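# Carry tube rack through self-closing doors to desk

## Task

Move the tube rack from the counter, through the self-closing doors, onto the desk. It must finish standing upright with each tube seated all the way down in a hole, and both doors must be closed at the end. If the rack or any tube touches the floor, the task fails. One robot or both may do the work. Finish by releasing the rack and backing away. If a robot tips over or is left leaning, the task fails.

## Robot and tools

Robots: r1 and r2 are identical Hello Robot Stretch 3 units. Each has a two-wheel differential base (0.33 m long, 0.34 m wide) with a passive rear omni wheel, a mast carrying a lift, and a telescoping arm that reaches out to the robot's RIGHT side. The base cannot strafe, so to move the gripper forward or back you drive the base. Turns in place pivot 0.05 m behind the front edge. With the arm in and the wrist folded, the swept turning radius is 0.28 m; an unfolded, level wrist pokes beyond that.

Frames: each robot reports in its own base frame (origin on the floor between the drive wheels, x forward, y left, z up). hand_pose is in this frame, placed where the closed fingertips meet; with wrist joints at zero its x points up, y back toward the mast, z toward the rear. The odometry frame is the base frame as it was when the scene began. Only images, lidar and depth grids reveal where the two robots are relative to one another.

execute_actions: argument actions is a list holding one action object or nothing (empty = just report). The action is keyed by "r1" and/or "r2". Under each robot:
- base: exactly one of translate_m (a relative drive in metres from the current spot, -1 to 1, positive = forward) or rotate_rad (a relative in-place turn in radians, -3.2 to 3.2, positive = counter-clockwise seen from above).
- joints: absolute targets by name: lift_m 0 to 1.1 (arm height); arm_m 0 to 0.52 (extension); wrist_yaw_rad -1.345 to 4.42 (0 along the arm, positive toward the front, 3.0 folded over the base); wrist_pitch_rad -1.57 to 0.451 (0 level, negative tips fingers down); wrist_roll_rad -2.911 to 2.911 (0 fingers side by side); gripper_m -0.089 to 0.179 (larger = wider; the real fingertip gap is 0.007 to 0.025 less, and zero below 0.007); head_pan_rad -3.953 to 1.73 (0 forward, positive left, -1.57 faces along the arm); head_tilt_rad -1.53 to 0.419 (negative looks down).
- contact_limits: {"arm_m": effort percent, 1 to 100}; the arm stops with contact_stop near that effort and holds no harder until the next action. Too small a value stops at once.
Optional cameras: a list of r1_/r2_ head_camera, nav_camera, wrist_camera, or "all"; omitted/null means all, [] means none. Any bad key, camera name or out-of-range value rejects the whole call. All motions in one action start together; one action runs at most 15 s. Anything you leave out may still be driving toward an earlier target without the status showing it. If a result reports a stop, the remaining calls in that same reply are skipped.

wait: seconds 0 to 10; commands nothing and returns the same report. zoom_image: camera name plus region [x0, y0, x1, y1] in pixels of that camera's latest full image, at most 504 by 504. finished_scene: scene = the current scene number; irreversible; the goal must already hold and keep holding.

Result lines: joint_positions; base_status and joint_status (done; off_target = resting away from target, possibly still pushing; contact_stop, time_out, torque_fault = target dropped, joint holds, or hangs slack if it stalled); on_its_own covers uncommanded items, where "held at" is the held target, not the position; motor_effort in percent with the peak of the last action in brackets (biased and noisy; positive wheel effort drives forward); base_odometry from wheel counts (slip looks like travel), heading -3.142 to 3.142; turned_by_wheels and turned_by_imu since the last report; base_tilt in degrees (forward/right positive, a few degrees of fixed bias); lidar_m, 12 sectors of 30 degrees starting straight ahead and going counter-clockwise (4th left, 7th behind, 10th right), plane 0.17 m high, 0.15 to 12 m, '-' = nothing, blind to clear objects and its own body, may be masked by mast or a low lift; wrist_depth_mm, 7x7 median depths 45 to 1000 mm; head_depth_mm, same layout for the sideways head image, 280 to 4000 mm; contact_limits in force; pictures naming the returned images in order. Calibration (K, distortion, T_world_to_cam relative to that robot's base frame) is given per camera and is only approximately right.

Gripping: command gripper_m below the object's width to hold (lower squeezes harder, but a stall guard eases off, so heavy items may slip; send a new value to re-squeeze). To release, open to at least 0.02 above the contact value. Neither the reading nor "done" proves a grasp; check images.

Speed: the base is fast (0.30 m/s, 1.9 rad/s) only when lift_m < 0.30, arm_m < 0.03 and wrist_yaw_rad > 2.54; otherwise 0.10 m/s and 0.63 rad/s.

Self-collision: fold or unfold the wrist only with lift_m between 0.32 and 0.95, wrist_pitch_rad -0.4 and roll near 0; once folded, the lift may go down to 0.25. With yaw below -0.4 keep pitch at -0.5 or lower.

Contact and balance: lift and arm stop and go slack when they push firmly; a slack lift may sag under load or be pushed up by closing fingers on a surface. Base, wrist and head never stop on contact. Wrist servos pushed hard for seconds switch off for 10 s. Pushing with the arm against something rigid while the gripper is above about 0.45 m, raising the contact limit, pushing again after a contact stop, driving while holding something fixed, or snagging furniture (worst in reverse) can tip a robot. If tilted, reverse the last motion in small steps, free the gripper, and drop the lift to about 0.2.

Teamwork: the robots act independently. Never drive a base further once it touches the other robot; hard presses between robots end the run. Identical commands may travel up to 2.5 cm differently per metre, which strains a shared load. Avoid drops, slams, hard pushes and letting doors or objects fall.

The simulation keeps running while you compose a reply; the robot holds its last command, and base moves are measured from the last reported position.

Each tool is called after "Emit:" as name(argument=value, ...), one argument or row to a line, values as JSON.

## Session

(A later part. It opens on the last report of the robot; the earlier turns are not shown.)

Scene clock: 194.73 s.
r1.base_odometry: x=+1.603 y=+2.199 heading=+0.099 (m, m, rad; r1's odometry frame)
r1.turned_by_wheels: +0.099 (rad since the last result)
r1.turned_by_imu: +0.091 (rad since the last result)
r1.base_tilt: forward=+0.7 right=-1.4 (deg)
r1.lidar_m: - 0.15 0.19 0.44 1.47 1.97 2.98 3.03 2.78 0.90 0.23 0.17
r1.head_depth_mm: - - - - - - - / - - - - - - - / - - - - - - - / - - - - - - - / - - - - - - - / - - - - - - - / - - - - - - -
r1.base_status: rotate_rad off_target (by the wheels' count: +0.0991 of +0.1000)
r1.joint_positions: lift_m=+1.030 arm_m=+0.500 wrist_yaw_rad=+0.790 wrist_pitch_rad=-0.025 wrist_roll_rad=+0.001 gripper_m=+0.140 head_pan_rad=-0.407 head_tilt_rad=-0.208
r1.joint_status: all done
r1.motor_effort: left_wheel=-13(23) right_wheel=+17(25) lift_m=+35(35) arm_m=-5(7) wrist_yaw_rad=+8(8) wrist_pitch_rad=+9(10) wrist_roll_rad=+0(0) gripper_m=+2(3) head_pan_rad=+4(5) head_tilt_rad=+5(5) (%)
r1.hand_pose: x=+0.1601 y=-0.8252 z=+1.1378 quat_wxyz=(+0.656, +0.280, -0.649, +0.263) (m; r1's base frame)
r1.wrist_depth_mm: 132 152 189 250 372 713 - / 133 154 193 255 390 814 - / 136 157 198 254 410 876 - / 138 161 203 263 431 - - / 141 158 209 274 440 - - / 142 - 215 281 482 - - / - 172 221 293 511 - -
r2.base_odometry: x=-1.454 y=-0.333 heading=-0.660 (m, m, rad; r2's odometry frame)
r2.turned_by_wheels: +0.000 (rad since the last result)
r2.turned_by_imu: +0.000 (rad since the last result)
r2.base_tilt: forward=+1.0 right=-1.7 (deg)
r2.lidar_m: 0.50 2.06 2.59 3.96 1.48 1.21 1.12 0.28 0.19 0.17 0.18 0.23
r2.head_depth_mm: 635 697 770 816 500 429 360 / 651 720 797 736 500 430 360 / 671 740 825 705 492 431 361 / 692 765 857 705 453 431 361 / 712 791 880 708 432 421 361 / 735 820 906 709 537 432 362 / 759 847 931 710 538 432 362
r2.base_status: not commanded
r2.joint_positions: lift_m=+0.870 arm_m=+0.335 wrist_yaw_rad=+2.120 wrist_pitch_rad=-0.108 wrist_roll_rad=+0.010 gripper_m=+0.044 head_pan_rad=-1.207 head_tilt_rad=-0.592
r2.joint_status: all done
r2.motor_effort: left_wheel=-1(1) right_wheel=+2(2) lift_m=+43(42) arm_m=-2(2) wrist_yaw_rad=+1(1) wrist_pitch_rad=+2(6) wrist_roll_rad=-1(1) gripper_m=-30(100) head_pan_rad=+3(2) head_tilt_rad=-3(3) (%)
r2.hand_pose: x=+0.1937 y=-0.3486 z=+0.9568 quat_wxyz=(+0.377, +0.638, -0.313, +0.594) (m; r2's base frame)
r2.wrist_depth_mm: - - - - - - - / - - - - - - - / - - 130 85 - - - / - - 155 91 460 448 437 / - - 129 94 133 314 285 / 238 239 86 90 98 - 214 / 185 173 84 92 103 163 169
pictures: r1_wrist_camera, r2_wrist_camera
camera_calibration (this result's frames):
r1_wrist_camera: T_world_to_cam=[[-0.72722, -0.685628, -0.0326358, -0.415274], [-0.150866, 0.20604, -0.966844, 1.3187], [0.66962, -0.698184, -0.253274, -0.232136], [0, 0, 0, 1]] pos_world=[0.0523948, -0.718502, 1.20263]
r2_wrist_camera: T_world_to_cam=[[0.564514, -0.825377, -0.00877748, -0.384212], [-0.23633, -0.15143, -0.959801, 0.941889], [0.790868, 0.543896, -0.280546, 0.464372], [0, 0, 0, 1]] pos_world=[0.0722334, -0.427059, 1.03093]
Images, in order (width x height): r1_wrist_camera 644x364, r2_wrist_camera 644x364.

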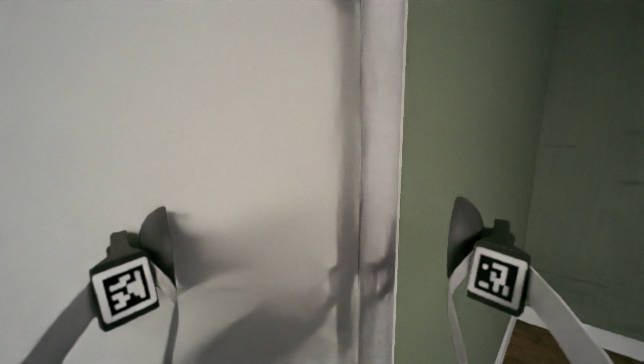

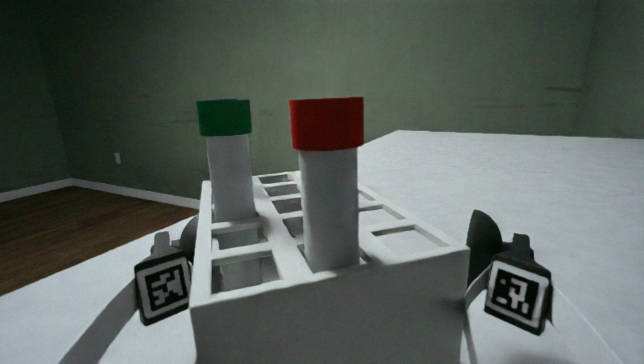

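Emit:
execute_actions(
  actions=[
    {"r2":{"joints":{"lift_m":0.93}},"r1":{"base":{"translate_m":-0.2}}},
  ],
  cameras=["r2_wrist_camera","r2_head_camera"],
)

Emit:
execute_actions(
  actions=[
    {"r1":{"base":{"rotate_rad":0.25},"joints":{"arm_m":0.4,"wrist_yaw_rad":1.2}}},
  ],
  cameras=["r2_wrist_camera"],
)

Emit:
execute_actions(
  actions=[
    {"r1":{"base":{"translate_m":-0.3}}},
  ],
  cameras=["r2_wrist_camera"],
)

Emit:
execute_actions(
  actions=[
    {"r1":{"base":{"rotate_rad":-0.35}}},
  ],
  cameras=["r2_wrist_camera","r1_nav_camera"],
)

Scene clock: 210.53 s.
r1.base_odometry: x=+1.404 y=+2.180 heading=+0.099 (m, m, rad; r1's odometry frame)
r1.turned_by_wheels: +0.000 (rad since the last result)
r1.turned_by_imu: -0.003 (rad since the last result)
r1.base_tilt: forward=+0.8 right=-1.3 (deg)
r1.lidar_m: 0.34 0.35 0.45 1.01 1.35 1.96 2.79 2.84 2.80 2.07 0.55 0.37
r1.head_depth_mm: 377 396 419 443 469 500 533 / 356 373 392 413 436 462 491 / 336 352 369 388 407 431 456 / 320 333 348 365 382 403 425 / 304 316 329 345 361 378 397 / 290 301 313 327 341 357 363 / 283 289 300 298 309 322 337
r1.base_status: done
r1.joint_positions: lift_m=+1.030 arm_m=+0.500 wrist_yaw_rad=+0.797 wrist_pitch_rad=-0.024 wrist_roll_rad=+0.001 gripper_m=+0.140 head_pan_rad=-0.407 head_tilt_rad=-0.208
r1.joint_status: not commanded
r1.motor_effort: left_wheel=+0(14) right_wheel=+1(14) lift_m=+35(35) arm_m=-5(5) wrist_yaw_rad=+3(9) wrist_pitch_rad=+9(9) wrist_roll_rad=+0(0) gripper_m=+1(3) head_pan_rad=+4(4) head_tilt_rad=+5(5) (%)
r1.hand_pose: x=+0.1614 y=-0.8239 z=+1.1381 quat_wxyz=(+0.655, +0.282, -0.648, +0.266) (m; r1's base frame)
r1.wrist_depth_mm: 284 332 413 544 806 - - / 290 338 396 569 840 - - / 293 345 406 578 905 - - / 298 350 416 603 922 - - / 303 350 418 622 950 - - / 304 - 435 639 - - - / 322 374 451 672 - - -
r2.base_odometry: x=-1.454 y=-0.333 heading=-0.660 (m, m, rad; r2's odometry frame)
r2.turned_by_wheels: +0.000 (rad since the last result)
r2.turned_by_imu: -0.001 (rad since the last result)
r2.base_tilt: forward=+0.9 right=-1.6 (deg)
r2.lidar_m: 0.50 2.06 2.58 3.96 1.35 1.21 1.12 0.27 0.19 0.17 0.18 0.23
r2.head_depth_mm: 635 697 765 - 532 430 360 / 653 717 793 774 534 430 360 / 670 739 826 739 518 431 360 / 690 764 857 453 485 431 361 / 711 791 879 709 428 432 362 / 733 818 909 710 427 432 362 / 757 849 929 710 538 433 362
r2.base_status: not commanded
r2.joint_positions: lift_m=+0.930 arm_m=+0.335 wrist_yaw_rad=+2.120 wrist_pitch_rad=-0.128 wrist_roll_rad=+0.009 gripper_m=+0.075 head_pan_rad=-1.207 head_tilt_rad=-0.592
r2.joint_status: all done
r2.on_its_own: gripper_m is held at +0.075, not at your +0.042, by its stall guard, which is not easing now
r2.motor_effort: left_wheel=-1(2) right_wheel=+2(3) lift_m=+43(46) arm_m=-2(3) wrist_yaw_rad=+0(0) wrist_pitch_rad=+9(10) wrist_roll_rad=-1(1) gripper_m=-10(19) head_pan_rad=+3(3) head_tilt_rad=-3(3) (%)
r2.hand_pose: x=+0.1928 y=-0.3491 z=+1.0117 quat_wxyz=(+0.383, +0.640, -0.307, +0.591) (m; r2's base frame)
r2.wrist_depth_mm: - - - - - - - / - - - - - - - / - - 144 99 - - - / - - 182 108 623 617 604 / - - 152 116 122 431 397 / - - 105 110 123 320 299 / - 252 238 116 134 234 241
pictures: r2_head_camera (sideways: a quarter turn clockwise sets it upright), r2_wrist_camera
camera_calibration (this result's frames):
r2_head_camera: T_world_to_cam=[[-0.207092, 0.472418, -0.8567, 1.13563], [0.910461, 0.41352, 0.0079428, -0.0105589], [0.358015, -0.778346, -0.515754, 0.629946], [0, 0, 0, 1]] pos_world=[0.0192635, -0.0418081, 1.29787]
r2_wrist_camera: T_world_to_cam=[[0.564314, -0.825511, -0.00899895, -0.383481], [-0.252135, -0.161957, -0.954043, 0.987899], [0.786116, 0.540649, -0.299535, 0.499807], [0, 0, 0, 1]] pos_world=[0.0725812, -0.42679, 1.08876]
Images, in order (width x height): r2_head_camera 896x504, r2_wrist_camera 644x364.

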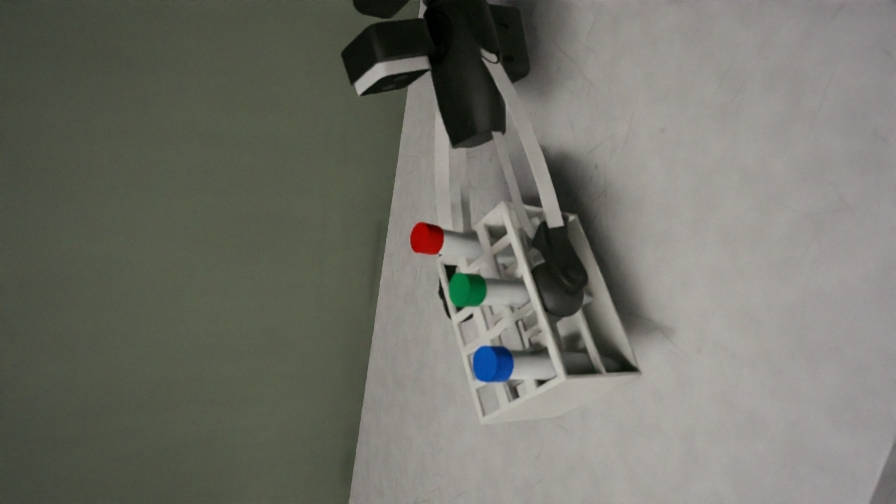

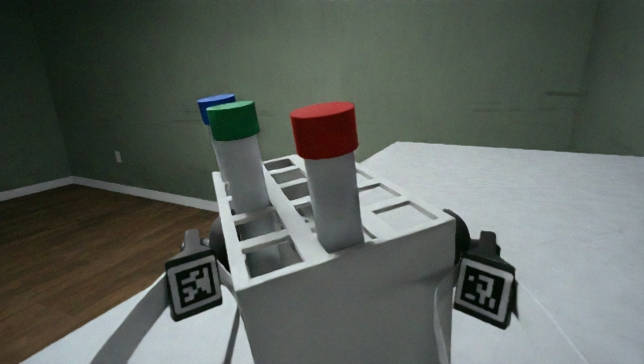

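Scene clock: 212.50 s.
r1.base_odometry: x=+1.404 y=+2.180 heading=+0.349 (m, m, rad; r1's odometry frame)
r1.turned_by_wheels: +0.250 (rad since the last result)
r1.turned_by_imu: +0.249 (rad since the last result)
r1.base_tilt: forward=+0.9 right=-1.5 (deg)
r1.lidar_m: 0.34 0.38 0.60 1.46 1.62 2.81 2.79 3.05 2.64 0.86 0.43 0.34
r1.head_depth_mm: 306 321 337 355 376 397 423 / 298 312 328 344 364 385 407 / 290 304 319 334 352 373 395 / 287 294 307 324 332 348 366 / - - 288 302 317 333 353 / - - 287 301 320 339 358 / - - 287 299 314 329 347
r1.base_status: done
r1.joint_positions: lift_m=+1.030 arm_m=+0.400 wrist_yaw_rad=+1.198 wrist_pitch_rad=-0.024 wrist_roll_rad=+0.001 gripper_m=+0.140 head_pan_rad=-0.407 head_tilt_rad=-0.208
r1.joint_status: all done
r1.motor_effort: left_wheel=-1(7) right_wheel=+2(6) lift_m=+34(35) arm_m=-6(8) wrist_yaw_rad=+2(4) wrist_pitch_rad=+9(9) wrist_roll_rad=+0(0) gripper_m=+0(0) head_pan_rad=+4(4) head_tilt_rad=+5(5) (%)
r1.hand_pose: x=+0.2166 y=-0.6385 z=+1.1382 quat_wxyz=(+0.589, +0.406, -0.579, +0.391) (m; r1's base frame)
r1.wrist_depth_mm: 149 157 166 176 188 202 219 / 154 161 171 183 195 211 228 / 159 167 177 190 204 221 240 / 164 173 184 197 213 231 251 / 170 176 191 206 220 247 264 / 175 - 199 215 230 - 280 / 184 191 206 223 242 268 301
r2.base_odometry: x=-1.454 y=-0.333 heading=-0.660 (m, m, rad; r2's odometry frame)
r2.turned_by_wheels: +0.000 (rad since the last result)
r2.turned_by_imu: +0.000 (rad since the last result)
r2.base_tilt: forward=+1.0 right=-1.7 (deg)
r2.lidar_m: 0.49 2.06 2.58 3.95 1.36 1.21 1.12 0.28 0.19 0.17 0.18 0.23
r2.head_depth_mm: 637 698 763 - 532 429 360 / 653 719 794 773 533 430 360 / 672 740 827 739 517 431 361 / 691 764 855 454 485 432 361 / 710 791 880 708 428 431 361 / 736 817 906 707 427 432 362 / 758 846 930 711 538 433 362
r2.base_status: not commanded
r2.joint_positions: lift_m=+0.930 arm_m=+0.335 wrist_yaw_rad=+2.120 wrist_pitch_rad=-0.128 wrist_roll_rad=+0.009 gripper_m=+0.075 head_pan_rad=-1.207 head_tilt_rad=-0.592
r2.joint_status: not commanded
r2.on_its_own: gripper_m is held at +0.075, not at your +0.042, by its stall guard, which is not easing now
r2.motor_effort: left_wheel=-1(1) right_wheel=+2(2) lift_m=+43(43) arm_m=-2(3) wrist_yaw_rad=+0(1) wrist_pitch_rad=+9(9) wrist_roll_rad=-1(1) gripper_m=-9(10) head_pan_rad=+3(3) head_tilt_rad=-3(3) (%)
r2.hand_pose: x=+0.1928 y=-0.3491 z=+1.0117 quat_wxyz=(+0.383, +0.640, -0.307, +0.591) (m; r2's base frame)
r2.wrist_depth_mm: - - - - - - - / - - - - - - - / - - 146 99 - - - / - - 182 108 619 612 594 / - - 151 116 121 436 401 / - - 104 110 124 321 300 / - 251 239 116 133 234 240
pictures: r2_wrist_camera
camera_calibration (this result's frames):
r2_wrist_camera: T_world_to_cam=[[0.564314, -0.825511, -0.00899909, -0.383481], [-0.252135, -0.161957, -0.954043, 0.987899], [0.786116, 0.540648, -0.299535, 0.499807], [0, 0, 0, 1]] pos_world=[0.0725813, -0.42679, 1.08876]
Images, in order (width x height): r2_wrist_camera 644x364.

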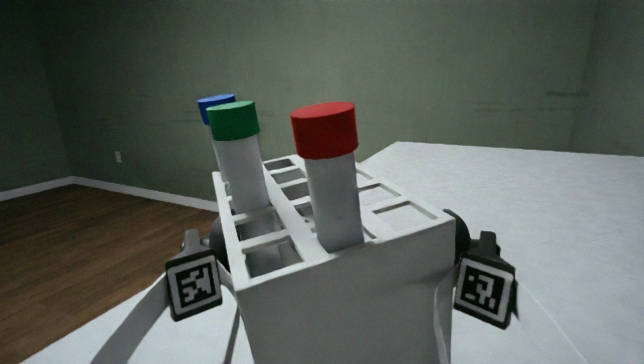

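Scene clock: 216.47 s.
r1.base_odometry: x=+1.122 y=+2.077 heading=+0.348 (m, m, rad; r1's odometry frame)
r1.turned_by_wheels: +0.000 (rad since the last result)
r1.turned_by_imu: -0.003 (rad since the last result)
r1.base_tilt: forward=+0.8 right=-1.2 (deg)
r1.lidar_m: 0.63 0.71 1.09 1.26 1.68 2.51 2.49 2.74 2.59 1.59 0.80 0.65
r1.head_depth_mm: 608 636 667 705 744 792 840 / 590 617 649 686 725 763 806 / 576 604 632 663 700 740 785 / 563 588 614 647 679 716 756 / 549 574 599 629 659 695 737 / 538 557 579 603 633 657 697 / 511 534 559 589 622 654 686
r1.base_status: done
r1.joint_positions: lift_m=+1.030 arm_m=+0.400 wrist_yaw_rad=+1.198 wrist_pitch_rad=-0.024 wrist_roll_rad=+0.001 gripper_m=+0.140 head_pan_rad=-0.407 head_tilt_rad=-0.208
r1.joint_status: not commanded
r1.motor_effort: left_wheel=-2(6) right_wheel=+3(4) lift_m=+35(34) arm_m=-6(6) wrist_yaw_rad=+2(2) wrist_pitch_rad=+9(9) wrist_roll_rad=+0(0) gripper_m=+0(0) head_pan_rad=+4(5) head_tilt_rad=+5(5) (%)
r1.hand_pose: x=+0.2166 y=-0.6385 z=+1.1382 quat_wxyz=(+0.589, +0.406, -0.579, +0.391) (m; r1's base frame)
r1.wrist_depth_mm: 391 412 435 462 490 521 584 / 402 420 448 480 517 539 597 / 410 435 467 496 535 565 637 / 429 450 478 520 545 586 658 / 443 462 505 538 573 645 689 / 451 - 521 564 600 - 727 / 479 499 549 591 635 695 792
r2.base_odometry: x=-1.454 y=-0.333 heading=-0.660 (m, m, rad; r2's odometry frame)
r2.turned_by_wheels: +0.000 (rad since the last result)
r2.turned_by_imu: +0.000 (rad since the last result)
r2.base_tilt: forward=+0.9 right=-1.7 (deg)
r2.lidar_m: 0.50 2.06 2.57 3.96 1.84 1.21 1.12 0.28 0.19 0.17 0.18 0.23
r2.head_depth_mm: 635 696 764 - 533 430 360 / 651 720 796 774 533 430 360 / 672 742 827 739 517 431 361 / 692 764 855 454 485 430 361 / 712 791 879 707 427 432 361 / 735 819 907 708 427 432 362 / 759 847 927 709 539 433 362
r2.base_status: not commanded
r2.joint_positions: lift_m=+0.930 arm_m=+0.335 wrist_yaw_rad=+2.120 wrist_pitch_rad=-0.128 wrist_roll_rad=+0.009 gripper_m=+0.075 head_pan_rad=-1.207 head_tilt_rad=-0.592
r2.joint_status: not commanded
r2.on_its_own: gripper_m is held at +0.075, not at your +0.042, by its stall guard, which is not easing now
r2.motor_effort: left_wheel=-2(1) right_wheel=+2(2) lift_m=+44(43) arm_m=-1(2) wrist_yaw_rad=+1(0) wrist_pitch_rad=+9(9) wrist_roll_rad=-1(1) gripper_m=-9(10) head_pan_rad=+2(2) head_tilt_rad=-3(3) (%)
r2.hand_pose: x=+0.1928 y=-0.3491 z=+1.0117 quat_wxyz=(+0.383, +0.640, -0.307, +0.591) (m; r2's base frame)
r2.wrist_depth_mm: - - - - - - - / - - - - - - - / - - 145 99 - - - / - - 182 108 624 619 605 / - - 151 116 121 429 398 / - - 104 110 123 316 303 / - 249 238 116 134 233 241
pictures: r2_wrist_camera
camera_calibration (this result's frames):
r2_wrist_camera: T_world_to_cam=[[0.564314, -0.825511, -0.00899904, -0.383481], [-0.252135, -0.161957, -0.954043, 0.987899], [0.786116, 0.540649, -0.299535, 0.499807], [0, 0, 0, 1]] pos_world=[0.0725812, -0.42679, 1.08876]
Images, in order (width x height): r2_wrist_camera 644x364.

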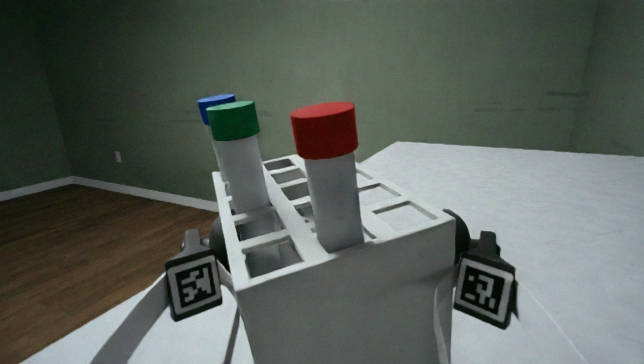

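Scene clock: 218.33 s.
r1.base_odometry: x=+1.122 y=+2.077 heading=-0.001 (m, m, rad; r1's odometry frame)
r1.turned_by_wheels: -0.350 (rad since the last result)
r1.turned_by_imu: -0.349 (rad since the last result)
r1.base_tilt: forward=+0.7 right=-1.4 (deg)
r1.lidar_m: 0.63 0.64 0.78 1.47 1.53 1.87 2.49 2.50 2.87 2.57 1.15 0.72
r1.head_depth_mm: 833 881 931 987 1045 1115 1193 / 771 816 853 904 956 1009 1074 / 721 753 788 830 871 919 976 / 674 701 731 766 803 845 889 / 634 657 683 713 746 781 821 / 594 618 642 668 695 727 760 / 566 586 605 628 651 679 712
r1.base_status: done
r1.joint_positions: lift_m=+1.030 arm_m=+0.400 wrist_yaw_rad=+1.198 wrist_pitch_rad=-0.024 wrist_roll_rad=+0.001 gripper_m=+0.140 head_pan_rad=-0.407 head_tilt_rad=-0.208
r1.joint_status: not commanded
r1.motor_effort: left_wheel=+2(6) right_wheel=-2(6) lift_m=+35(35) arm_m=-6(6) wrist_yaw_rad=+2(2) wrist_pitch_rad=+9(9) wrist_roll_rad=+0(0) gripper_m=+0(1) head_pan_rad=+4(4) head_tilt_rad=+5(5) (%)
r1.hand_pose: x=+0.2166 y=-0.6385 z=+1.1382 quat_wxyz=(+0.589, +0.406, -0.579, +0.391) (m; r1's base frame)
r1.wrist_depth_mm: 514 569 644 778 933 - - / 515 587 671 788 966 - - / 537 608 684 842 - - - / 544 621 708 870 - - - / 561 631 733 905 - - - / 571 - 766 932 - - - / 600 683 804 973 - - -
r2.base_odometry: x=-1.454 y=-0.333 heading=-0.660 (m, m, rad; r2's odometry frame)
r2.turned_by_wheels: +0.000 (rad since the last result)
r2.turned_by_imu: +0.000 (rad since the last result)
r2.base_tilt: forward=+1.0 right=-1.7 (deg)
r2.lidar_m: 0.50 2.06 2.59 3.95 1.84 1.21 1.12 0.28 0.19 0.17 0.18 0.23
r2.head_depth_mm: 635 697 765 - 533 429 360 / 654 719 792 772 533 430 360 / 673 740 827 739 517 431 361 / 691 764 859 453 484 430 361 / 712 791 881 707 428 432 361 / 734 816 907 708 428 432 362 / 757 849 928 711 538 433 362
r2.base_status: not commanded
r2.joint_positions: lift_m=+0.930 arm_m=+0.335 wrist_yaw_rad=+2.120 wrist_pitch_rad=-0.128 wrist_roll_rad=+0.009 gripper_m=+0.075 head_pan_rad=-1.207 head_tilt_rad=-0.592
r2.joint_status: not commanded
r2.on_its_own: gripper_m is held at +0.075, not at your +0.042, by its stall guard, which is not easing now
r2.motor_effort: left_wheel=-1(1) right_wheel=+2(2) lift_m=+43(43) arm_m=-2(2) wrist_yaw_rad=+1(0) wrist_pitch_rad=+10(9) wrist_roll_rad=-1(1) gripper_m=-9(10) head_pan_rad=+3(2) head_tilt_rad=-3(3) (%)
r2.hand_pose: x=+0.1928 y=-0.3491 z=+1.0117 quat_wxyz=(+0.383, +0.640, -0.307, +0.591) (m; r2's base frame)
r2.wrist_depth_mm: - - - - - - - / - - - - - - - / - - 145 99 - - - / - - 182 108 623 615 601 / - - 151 116 122 437 400 / - - 104 110 124 317 301 / - 250 239 116 134 234 240
pictures: r1_nav_camera (sideways: a quarter turn counterclockwise sets it upright), r2_wrist_camera
camera_calibration (this result's frames):
r1_nav_camera: T_world_to_cam=[[0.198654, -0.145629, 0.96919, -1.21805], [-0.434229, -0.899619, -0.046172, 0.110089], [0.878625, -0.411678, -0.241949, 0.26546], [0, 0, 0, 1]] pos_world=[0.0565355, 0.0309379, 1.24984]
r2_wrist_camera: T_world_to_cam=[[0.564314, -0.825511, -0.00899907, -0.383481], [-0.252135, -0.161957, -0.954043, 0.987899], [0.786116, 0.540649, -0.299535, 0.499807], [0, 0, 0, 1]] pos_world=[0.0725812, -0.42679, 1.08876]
Images, in order (width x height): r1_nav_camera 672x504, r2_wrist_camera 644x364.

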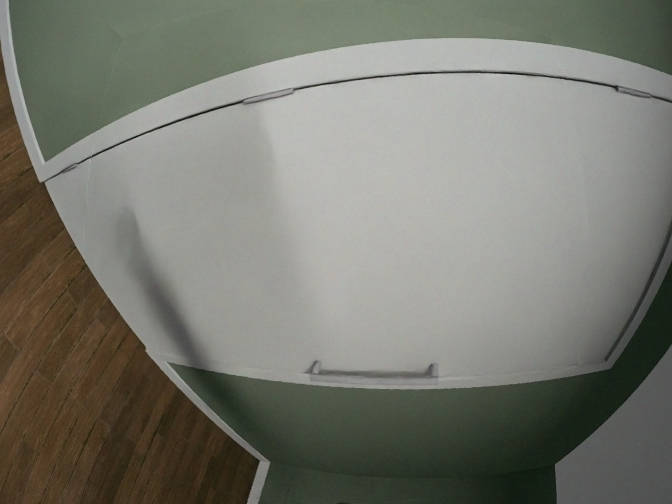

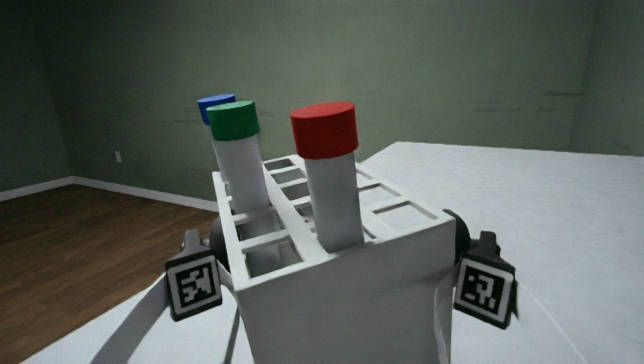

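Emit:
execute_actions(
  actions=[
    {"r2":{"joints":{"lift_m":0.85}},"r1":{"base":{"translate_m":0.4},"joints":{"arm_m":0.45}}},
  ],
  cameras=["r1_wrist_camera"],
)

Emit:
execute_actions(
  actions=[
    {"r2":{"joints":{"gripper_m":0.17}}},
  ],
  cameras=["r2_wrist_camera","r2_head_camera"],
)

Scene clock: 230.93 s.
r1.base_odometry: x=+1.522 y=+2.077 heading=-0.001 (m, m, rad; r1's odometry frame)
r1.turned_by_wheels: +0.000 (rad since the last result)
r1.turned_by_imu: +0.001 (rad since the last result)
r1.base_tilt: forward=+0.8 right=-1.5 (deg)
r1.lidar_m: 0.25 0.24 0.30 0.58 1.50 1.96 2.88 2.89 2.79 2.50 0.45 0.28
r1.head_depth_mm: 293 308 325 345 366 391 418 / - 288 299 315 333 353 376 / - - 284 292 306 323 341 / - - - - 287 297 312 / - - - - - - 290 / - - - - - - - / - - - - - - -
r1.base_status: done
r1.joint_positions: lift_m=+1.030 arm_m=+0.450 wrist_yaw_rad=+1.198 wrist_pitch_rad=-0.024 wrist_roll_rad=+0.001 gripper_m=+0.140 head_pan_rad=-0.407 head_tilt_rad=-0.208
r1.joint_status: all done
r1.motor_effort: left_wheel=+1(6) right_wheel=+0(2) lift_m=+34(35) arm_m=+4(4) wrist_yaw_rad=+2(2) wrist_pitch_rad=+9(9) wrist_roll_rad=+0(0) gripper_m=+0(0) head_pan_rad=+4(4) head_tilt_rad=+5(5) (%)
r1.hand_pose: x=+0.2166 y=-0.6878 z=+1.1382 quat_wxyz=(+0.589, +0.406, -0.579, +0.391) (m; r1's base frame)
r1.wrist_depth_mm: 225 250 287 323 408 515 700 / 230 257 297 333 424 539 759 / 236 265 306 345 445 576 820 / 242 272 316 358 470 618 904 / 249 273 323 373 475 712 989 / 251 - 335 383 505 - - / 266 295 351 395 534 743 -
r2.base_odometry: x=-1.454 y=-0.333 heading=-0.660 (m, m, rad; r2's odometry frame)
r2.turned_by_wheels: +0.000 (rad since the last result)
r2.turned_by_imu: -0.001 (rad since the last result)
r2.base_tilt: forward=+0.9 right=-1.6 (deg)
r2.lidar_m: 0.50 2.06 2.58 3.95 1.52 1.22 1.12 0.28 0.19 0.17 0.18 0.23
r2.head_depth_mm: 635 698 771 754 499 430 360 / 653 717 800 736 500 430 361 / 673 742 828 704 535 431 360 / 692 765 855 706 477 431 361 / 713 791 881 708 435 432 361 / 734 821 907 710 478 425 362 / 757 849 928 710 538 433 362
r2.base_status: not commanded
r2.joint_positions: lift_m=+0.851 arm_m=+0.335 wrist_yaw_rad=+2.120 wrist_pitch_rad=-0.054 wrist_roll_rad=+0.013 gripper_m=+0.075 head_pan_rad=-1.207 head_tilt_rad=-0.592
r2.joint_status: all done
r2.on_its_own: gripper_m is held at +0.075, not at your +0.042, by its stall guard, which is not easing now
r2.motor_effort: left_wheel=-2(2) right_wheel=+4(4) lift_m=+17(31) arm_m=-2(1) wrist_yaw_rad=+0(0) wrist_pitch_rad=-16(17) wrist_roll_rad=-3(4) gripper_m=-9(10) head_pan_rad=+3(3) head_tilt_rad=-3(3) (%)
r2.hand_pose: x=+0.1958 y=-0.3473 z=+0.9514 quat_wxyz=(+0.360, +0.630, -0.331, +0.603) (m; r2's base frame)
r2.wrist_depth_mm: - - - - - - - / - - - - - - - / - - - - - - - / - - - 138 505 506 489 / - - 124 113 122 318 294 / 235 221 109 115 126 222 209 / 172 169 161 120 132 157 163
pictures: r1_wrist_camera
camera_calibration (this result's frames):
r1_wrist_camera: T_world_to_cam=[[-0.395245, -0.917994, -0.0326781, -0.511583], [-0.219182, 0.128797, -0.967146, 1.26124], [0.892043, -0.375097, -0.252114, -0.00128624], [0, 0, 0, 1]] pos_world=[0.0753867, -0.632556, 1.20276]
Images, in order (width x height): r1_wrist_camera 644x364.

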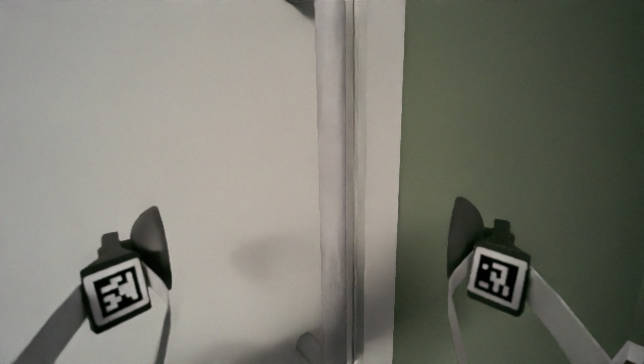

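Scene clock: 232.37 s.
r1.base_odometry: x=+1.522 y=+2.077 heading=-0.001 (m, m, rad; r1's odometry frame)
r1.turned_by_wheels: +0.000 (rad since the last result)
r1.turned_by_imu: +0.000 (rad since the last result)
r1.base_tilt: forward=+0.7 right=-1.4 (deg)
r1.lidar_m: 0.25 0.24 0.30 0.58 1.50 1.96 2.88 2.88 2.79 2.50 0.45 0.28
r1.head_depth_mm: 292 308 325 345 367 390 418 / - 288 299 315 334 353 375 / - - 284 292 306 322 341 / - - - - 287 296 312 / - - - - - - 290 / - - - - - - - / - - - - - - -
r1.base_status: not commanded
r1.joint_positions: lift_m=+1.030 arm_m=+0.450 wrist_yaw_rad=+1.198 wrist_pitch_rad=-0.024 wrist_roll_rad=+0.001 gripper_m=+0.140 head_pan_rad=-0.407 head_tilt_rad=-0.208
r1.joint_status: not commanded
r1.motor_effort: left_wheel=+2(1) right_wheel=-1(1) lift_m=+35(34) arm_m=+5(5) wrist_yaw_rad=+2(1) wrist_pitch_rad=+9(9) wrist_roll_rad=+0(0) gripper_m=+0(0) head_pan_rad=+4(5) head_tilt_rad=+6(5) (%)
r1.hand_pose: x=+0.2166 y=-0.6878 z=+1.1382 quat_wxyz=(+0.589, +0.406, -0.579, +0.391) (m; r1's base frame)
r1.wrist_depth_mm: 227 251 288 319 407 517 700 / 231 256 297 333 422 547 768 / 236 263 307 347 448 573 837 / 241 272 313 358 467 615 897 / 247 271 325 370 478 717 991 / 251 - 335 380 503 - - / 268 294 350 396 526 745 -
r2.base_odometry: x=-1.454 y=-0.333 heading=-0.660 (m, m, rad; r2's odometry frame)
r2.turned_by_wheels: +0.000 (rad since the last result)
r2.turned_by_imu: +0.000 (rad since the last result)
r2.base_tilt: forward=+1.0 right=-1.7 (deg)
r2.lidar_m: 0.50 2.06 2.58 3.96 1.51 1.21 1.12 0.28 0.19 0.17 0.18 0.23
r2.head_depth_mm: 636 697 771 754 498 429 360 / 653 717 797 736 499 430 360 / 671 739 826 705 535 431 360 / 690 765 856 706 477 419 361 / 712 790 879 709 446 432 361 / 735 817 906 709 464 428 362 / 758 848 930 710 537 433 363
r2.base_status: not commanded
r2.joint_positions: lift_m=+0.850 arm_m=+0.335 wrist_yaw_rad=+2.120 wrist_pitch_rad=-0.116 wrist_roll_rad=+0.013 gripper_m=+0.170 head_pan_rad=-1.207 head_tilt_rad=-0.592
r2.joint_status: all done
r2.motor_effort: left_wheel=-1(2) right_wheel=+3(4) lift_m=+23(23) arm_m=-3(3) wrist_yaw_rad=+0(0) wrist_pitch_rad=+5(16) wrist_roll_rad=-3(3) gripper_m=+1(85) head_pan_rad=+3(2) head_tilt_rad=-3(3) (%)
r2.hand_pose: x=+0.1934 y=-0.3488 z=+0.9354 quat_wxyz=(+0.379, +0.640, -0.311, +0.592) (m; r2's base frame)
r2.wrist_depth_mm: - - - - - - - / - - - 110 - - - / - - - 116 805 770 731 / - - 159 111 119 361 355 / - 273 220 113 122 240 236 / 199 - 167 119 129 178 184 / - 146 139 125 134 142 133
pictures: r2_head_camera (sideways: a quarter turn clockwise sets it upright), r2_wrist_camera
camera_calibration (this result's frames):
r2_head_camera: T_world_to_cam=[[-0.207092, 0.472418, -0.8567, 1.13563], [0.910461, 0.41352, 0.0079428, -0.0105589], [0.358014, -0.778346, -0.515754, 0.629946], [0, 0, 0, 1]] pos_world=[0.0192635, -0.0418081, 1.29787]
r2_wrist_camera: T_world_to_cam=[[0.564014, -0.825676, -0.0121529, -0.381251], [-0.244431, -0.152875, -0.95754, 0.920258], [0.78876, 0.543036, -0.288045, 0.465906], [0, 0, 0, 1]] pos_world=[0.0724824, -0.427109, 1.01075]
Images, in order (width x height): r2_head_camera 896x504, r2_wrist_camera 644x364.

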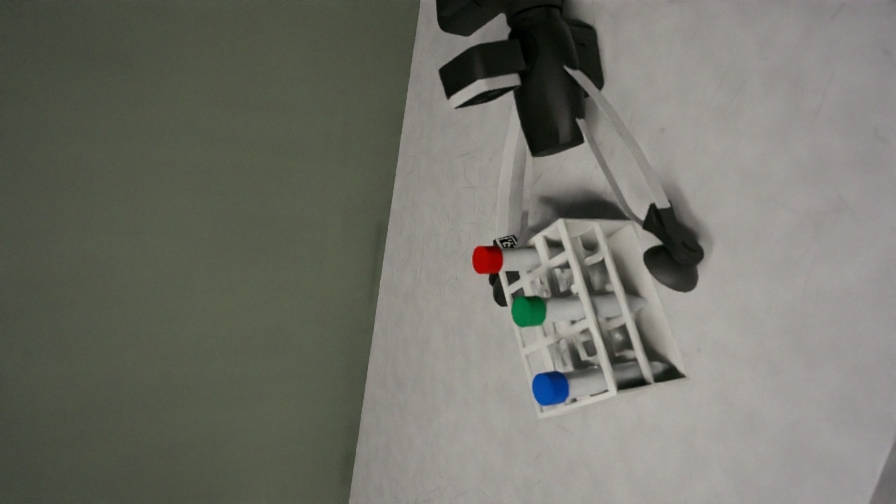

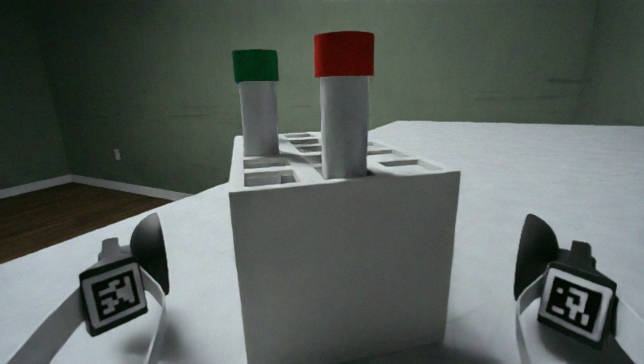

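Emit:
execute_actions(
  actions=[
    {"r2":{"joints":{"gripper_m":0.03}},"r1":{"base":{"translate_m":0.05},"joints":{"arm_m":0.46}}},
  ],
  cameras=["r1_wrist_camera","r2_head_camera"],
)

Emit:
execute_actions(
  actions=[
    {"r2":{"joints":{"lift_m":0.90}}},
  ],
  cameras=["r2_wrist_camera","r2_head_camera"],
)

Scene clock: 242.83 s.
r1.base_odometry: x=+1.572 y=+2.077 heading=-0.001 (m, m, rad; r1's odometry frame)
r1.turned_by_wheels: +0.000 (rad since the last result)
r1.turned_by_imu: -0.002 (rad since the last result)
r1.base_tilt: forward=+0.7 right=-1.4 (deg)
r1.lidar_m: 0.20 0.20 0.24 0.46 1.53 1.56 2.93 2.94 2.77 2.49 0.36 0.23
r1.head_depth_mm: - - - - 288 301 322 / - - - - - - 292 / - - - - - - - / - - - - - - - / - - - - - - - / - - - - - - - / - - - - - - -
r1.base_status: done
r1.joint_positions: lift_m=+1.030 arm_m=+0.460 wrist_yaw_rad=+1.198 wrist_pitch_rad=-0.024 wrist_roll_rad=+0.001 gripper_m=+0.140 head_pan_rad=-0.407 head_tilt_rad=-0.208
r1.joint_status: all done
r1.motor_effort: left_wheel=+2(6) right_wheel=-1(3) lift_m=+34(35) arm_m=+4(5) wrist_yaw_rad=+1(2) wrist_pitch_rad=+9(9) wrist_roll_rad=+0(0) gripper_m=+0(1) head_pan_rad=+5(4) head_tilt_rad=+5(5) (%)
r1.hand_pose: x=+0.2166 y=-0.6978 z=+1.1382 quat_wxyz=(+0.589, +0.406, -0.579, +0.391) (m; r1's base frame)
r1.wrist_depth_mm: 190 211 242 264 324 434 587 / 194 216 249 272 338 462 627 / 200 221 257 283 354 492 692 / 203 228 264 293 370 521 747 / 209 229 272 303 383 598 813 / 211 - 282 313 398 - 929 / 225 247 294 325 448 631 -
r2.base_odometry: x=-1.454 y=-0.333 heading=-0.660 (m, m, rad; r2's odometry frame)
r2.turned_by_wheels: +0.000 (rad since the last result)
r2.turned_by_imu: -0.001 (rad since the last result)
r2.base_tilt: forward=+1.0 right=-1.6 (deg)
r2.lidar_m: 0.50 2.06 2.58 3.94 1.55 1.22 1.12 0.28 0.19 0.17 0.18 0.23
r2.head_depth_mm: 635 698 773 756 499 429 360 / 652 718 798 736 499 430 360 / 670 742 824 705 517 431 361 / 691 766 856 704 477 431 361 / 712 793 884 708 436 431 361 / 735 818 908 709 461 425 362 / 760 847 931 712 538 433 362
r2.base_status: not commanded
r2.joint_positions: lift_m=+0.850 arm_m=+0.335 wrist_yaw_rad=+2.120 wrist_pitch_rad=-0.120 wrist_roll_rad=+0.012 gripper_m=+0.034 head_pan_rad=-1.207 head_tilt_rad=-0.592
r2.joint_status: gripper_m off_target (ended at +0.034, target +0.030)
r2.motor_effort: left_wheel=-1(1) right_wheel=+3(2) lift_m=+23(23) arm_m=-2(2) wrist_yaw_rad=+0(0) wrist_pitch_rad=+7(7) wrist_roll_rad=-3(3) gripper_m=-19(97) head_pan_rad=+4(3) head_tilt_rad=-3(3) (%)
r2.hand_pose: x=+0.1932 y=-0.3489 z=+0.9345 quat_wxyz=(+0.380, +0.640, -0.310, +0.591) (m; r2's base frame)
r2.wrist_depth_mm: - - - - - - - / - - - - - - - / - - - 156 765 752 710 / - - 316 111 119 361 350 / - 251 106 112 122 251 232 / 187 189 112 118 128 186 174 / 148 146 138 124 135 135 139
pictures: r1_wrist_camera, r2_head_camera (sideways: a quarter turn clockwise sets it upright)
camera_calibration (this result's frames):
r1_wrist_camera: T_world_to_cam=[[-0.395245, -0.917994, -0.0326781, -0.520759], [-0.219182, 0.128797, -0.967146, 1.26252], [0.892043, -0.375097, -0.252114, -0.00503545], [0, 0, 0, 1]] pos_world=[0.0753867, -0.642552, 1.20276]
r2_head_camera: T_world_to_cam=[[-0.207092, 0.472418, -0.8567, 1.13563], [0.910461, 0.41352, 0.0079428, -0.0105589], [0.358015, -0.778346, -0.515754, 0.629946], [0, 0, 0, 1]] pos_world=[0.0192635, -0.0418081, 1.29787]
Images, in order (width x height): r1_wrist_camera 644x364, r2_head_camera 896x504.

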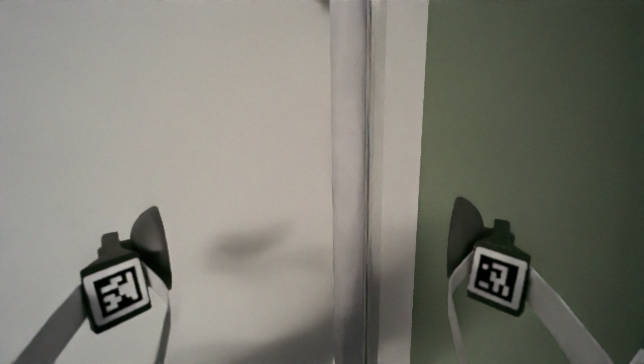

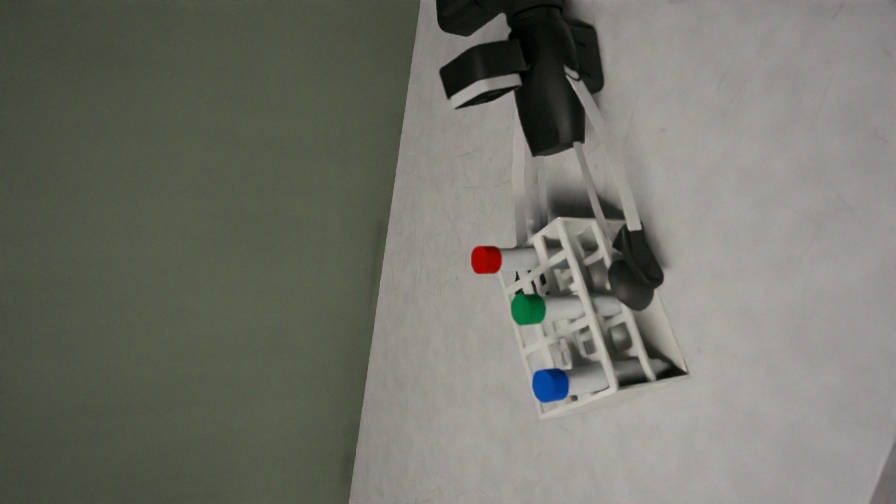

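Scene clock: 244.13 s.
r1.base_odometry: x=+1.572 y=+2.077 heading=-0.001 (m, m, rad; r1's odometry frame)
r1.turned_by_wheels: +0.000 (rad since the last result)
r1.turned_by_imu: +0.000 (rad since the last result)
r1.base_tilt: forward=+0.8 right=-1.5 (deg)
r1.lidar_m: 0.20 0.20 0.25 0.46 1.54 1.56 2.93 2.95 2.78 2.49 0.36 0.23
r1.head_depth_mm: - - - - 288 301 321 / - - - - - - 292 / - - - - - - - / - - - - - - - / - - - - - - - / - - - - - - - / - - - - - - -
r1.base_status: not commanded
r1.joint_positions: lift_m=+1.030 arm_m=+0.460 wrist_yaw_rad=+1.198 wrist_pitch_rad=-0.024 wrist_roll_rad=+0.001 gripper_m=+0.140 head_pan_rad=-0.407 head_tilt_rad=-0.208
r1.joint_status: not commanded
r1.motor_effort: left_wheel=+1(1) right_wheel=-1(0) lift_m=+35(35) arm_m=+4(4) wrist_yaw_rad=+2(2) wrist_pitch_rad=+9(9) wrist_roll_rad=+0(0) gripper_m=+1(1) head_pan_rad=+5(4) head_tilt_rad=+5(5) (%)
r1.hand_pose: x=+0.2166 y=-0.6978 z=+1.1382 quat_wxyz=(+0.589, +0.406, -0.579, +0.391) (m; r1's base frame)
r1.wrist_depth_mm: 190 210 241 264 324 432 590 / 194 216 250 272 339 460 643 / 199 222 257 281 356 484 688 / 204 228 265 293 370 516 742 / 209 230 275 303 382 596 824 / 212 - 284 318 405 - 943 / 225 247 292 328 446 636 -
r2.base_odometry: x=-1.454 y=-0.333 heading=-0.660 (m, m, rad; r2's odometry frame)
r2.turned_by_wheels: +0.000 (rad since the last result)
r2.turned_by_imu: +0.000 (rad since the last result)
r2.base_tilt: forward=+1.1 right=-1.7 (deg)
r2.lidar_m: 0.50 2.06 2.59 3.97 1.55 1.21 1.12 0.27 0.19 0.17 0.18 0.23
r2.head_depth_mm: 634 697 769 - 515 429 360 / 653 718 798 736 515 430 360 / 671 740 825 704 517 430 361 / 691 766 858 674 471 431 361 / 712 789 880 708 429 432 361 / 734 818 907 710 418 432 362 / 758 847 927 710 538 433 362
r2.base_status: not commanded
r2.joint_positions: lift_m=+0.900 arm_m=+0.335 wrist_yaw_rad=+2.120 wrist_pitch_rad=-0.129 wrist_roll_rad=+0.012 gripper_m=+0.039 head_pan_rad=-1.207 head_tilt_rad=-0.592
r2.joint_status: all done
r2.on_its_own: gripper_m is held at +0.039, not at your +0.030, by its stall guard, which is still easing
r2.motor_effort: left_wheel=-2(2) right_wheel=+2(2) lift_m=+43(41) arm_m=-2(1) wrist_yaw_rad=+0(0) wrist_pitch_rad=+10(10) wrist_roll_rad=-3(3) gripper_m=-4(23) head_pan_rad=+3(2) head_tilt_rad=-3(3) (%)
r2.hand_pose: x=+0.1928 y=-0.3492 z=+0.9816 quat_wxyz=(+0.383, +0.641, -0.307, +0.590) (m; r2's base frame)
r2.wrist_depth_mm: - - - - - - - / - - - - - - - / - - - 156 - - - / - - - 111 119 508 502 / - - 106 112 122 358 331 / - 273 112 117 128 266 249 / 214 209 200 124 138 195 200
pictures: r2_head_camera (sideways: a quarter turn clockwise sets it upright), r2_wrist_camera
camera_calibration (this result's frames):
r2_head_camera: T_world_to_cam=[[-0.207092, 0.472418, -0.8567, 1.13563], [0.910461, 0.41352, 0.0079428, -0.0105589], [0.358015, -0.778346, -0.515754, 0.629946], [0, 0, 0, 1]] pos_world=[0.0192635, -0.0418081, 1.29787]
r2_wrist_camera: T_world_to_cam=[[0.563945, -0.825722, -0.0121942, -0.380619], [-0.254229, -0.159544, -0.953894, 0.960237], [0.785706, 0.541044, -0.299897, 0.491382], [0, 0, 0, 1]] pos_world=[0.0726869, -0.426944, 1.05869]
Images, in order (width x height): r2_head_camera 896x504, r2_wrist_camera 644x364.

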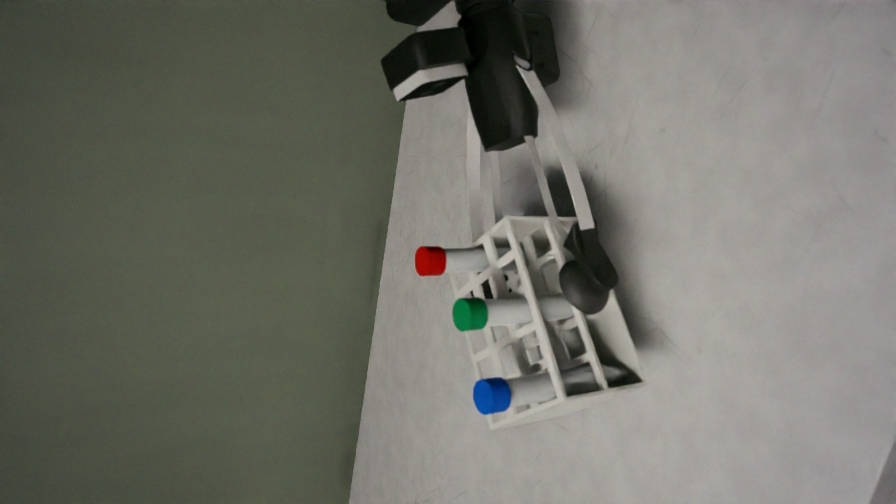

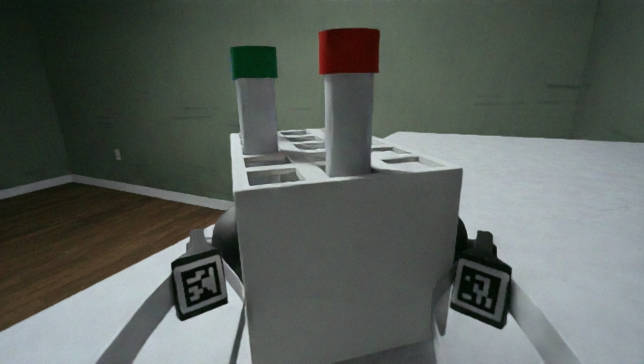

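Emit:
execute_actions(
  actions=[
    {"r2":{"joints":{"lift_m":0.94}},"r1":{"base":{"translate_m":0.045},"joints":{"arm_m":0.495}}},
  ],
  cameras=["r1_wrist_camera","r2_wrist_camera"],
)

Scene clock: 247.43 s.
r1.base_odometry: x=+1.617 y=+2.077 heading=-0.001 (m, m, rad; r1's odometry frame)
r1.turned_by_wheels: +0.000 (rad since the last result)
r1.turned_by_imu: +0.000 (rad since the last result)
r1.base_tilt: forward=+0.8 right=-1.4 (deg)
r1.lidar_m: 0.16 0.16 0.18 0.36 1.58 1.57 2.97 2.98 2.77 2.28 0.28 0.18
r1.head_depth_mm: - - - - - - - / - - - - - - - / - - - - - - - / - - - - - - - / - - - - - - - / - - - - - - - / - - - - - - -
r1.base_status: done
r1.joint_positions: lift_m=+1.030 arm_m=+0.495 wrist_yaw_rad=+1.198 wrist_pitch_rad=-0.024 wrist_roll_rad=+0.001 gripper_m=+0.140 head_pan_rad=-0.407 head_tilt_rad=-0.208
r1.joint_status: all done
r1.motor_effort: left_wheel=+1(5) right_wheel=-1(1) lift_m=+34(35) arm_m=+5(5) wrist_yaw_rad=+2(1) wrist_pitch_rad=+9(9) wrist_roll_rad=+0(0) gripper_m=+0(1) head_pan_rad=+4(4) head_tilt_rad=+5(5) (%)
r1.hand_pose: x=+0.2166 y=-0.7328 z=+1.1382 quat_wxyz=(+0.589, +0.406, -0.579, +0.391) (m; r1's base frame)
r1.wrist_depth_mm: 163 180 206 169 273 370 498 / 167 184 212 176 285 391 543 / 170 189 217 186 296 411 594 / 175 194 225 248 312 443 639 / 179 195 234 257 321 512 699 / 181 - 241 268 335 - 796 / 192 211 250 275 368 540 990
r2.base_odometry: x=-1.454 y=-0.333 heading=-0.660 (m, m, rad; r2's odometry frame)
r2.turned_by_wheels: +0.000 (rad since the last result)
r2.turned_by_imu: +0.000 (rad since the last result)
r2.base_tilt: forward=+0.9 right=-1.7 (deg)
r2.lidar_m: 0.49 2.06 2.58 3.96 1.59 1.21 1.12 0.28 0.19 0.17 0.18 0.23
r2.head_depth_mm: 634 697 758 - 532 430 360 / 651 718 795 775 534 431 360 / 673 739 828 704 534 431 360 / 690 766 850 427 509 431 361 / 712 792 881 416 486 432 361 / 734 817 908 407 426 432 362 / 756 849 930 709 537 433 362
r2.base_status: not commanded
r2.joint_positions: lift_m=+0.940 arm_m=+0.335 wrist_yaw_rad=+2.120 wrist_pitch_rad=-0.129 wrist_roll_rad=+0.012 gripper_m=+0.044 head_pan_rad=-1.207 head_tilt_rad=-0.592
r2.joint_status: all done
r2.on_its_own: gripper_m is held at +0.043, not at your +0.030, by its stall guard, which is not easing now
r2.motor_effort: left_wheel=-1(1) right_wheel=+3(3) lift_m=+44(46) arm_m=-2(2) wrist_yaw_rad=+2(1) wrist_pitch_rad=+10(10) wrist_roll_rad=-3(3) gripper_m=-20(20) head_pan_rad=+4(3) head_tilt_rad=-3(3) (%)
r2.hand_pose: x=+0.1928 y=-0.3492 z=+1.0215 quat_wxyz=(+0.383, +0.641, -0.307, +0.589) (m; r2's base frame)
r2.wrist_depth_mm: - - - - - - - / - - - - - - - / - - - 158 - - - / - - - 111 119 626 631 / - - 106 112 122 452 418 / - - 111 118 128 332 315 / - 267 252 124 138 245 252
pictures: r1_wrist_camera, r2_wrist_camera
camera_calibration (this result's frames):
r1_wrist_camera: T_world_to_cam=[[-0.395245, -0.917994, -0.032678, -0.552889], [-0.219182, 0.128797, -0.967146, 1.26703], [0.892043, -0.375097, -0.252114, -0.018164], [0, 0, 0, 1]] pos_world=[0.0753867, -0.677552, 1.20276]
r2_wrist_camera: T_world_to_cam=[[0.563942, -0.825724, -0.0122098, -0.380115], [-0.254484, -0.159701, -0.953799, 0.998208], [0.785625, 0.540995, -0.300196, 0.503674], [0, 0, 0, 1]] pos_world=[0.0726923, -0.426941, 1.09865]
Images, in order (width x height): r1_wrist_camera 644x364, r2_wrist_camera 644x364.

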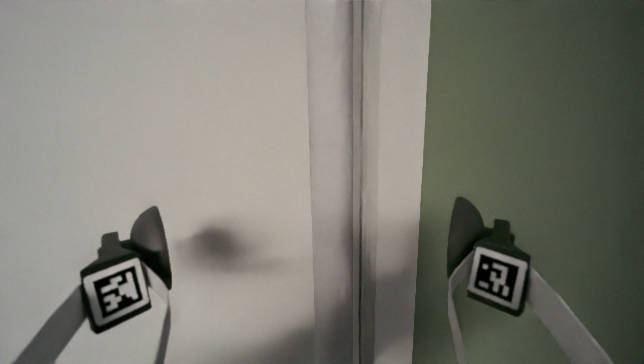

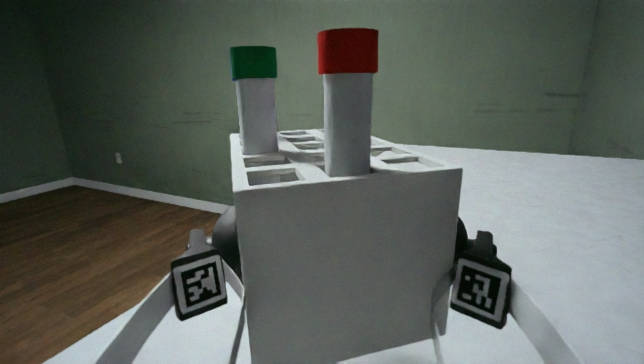

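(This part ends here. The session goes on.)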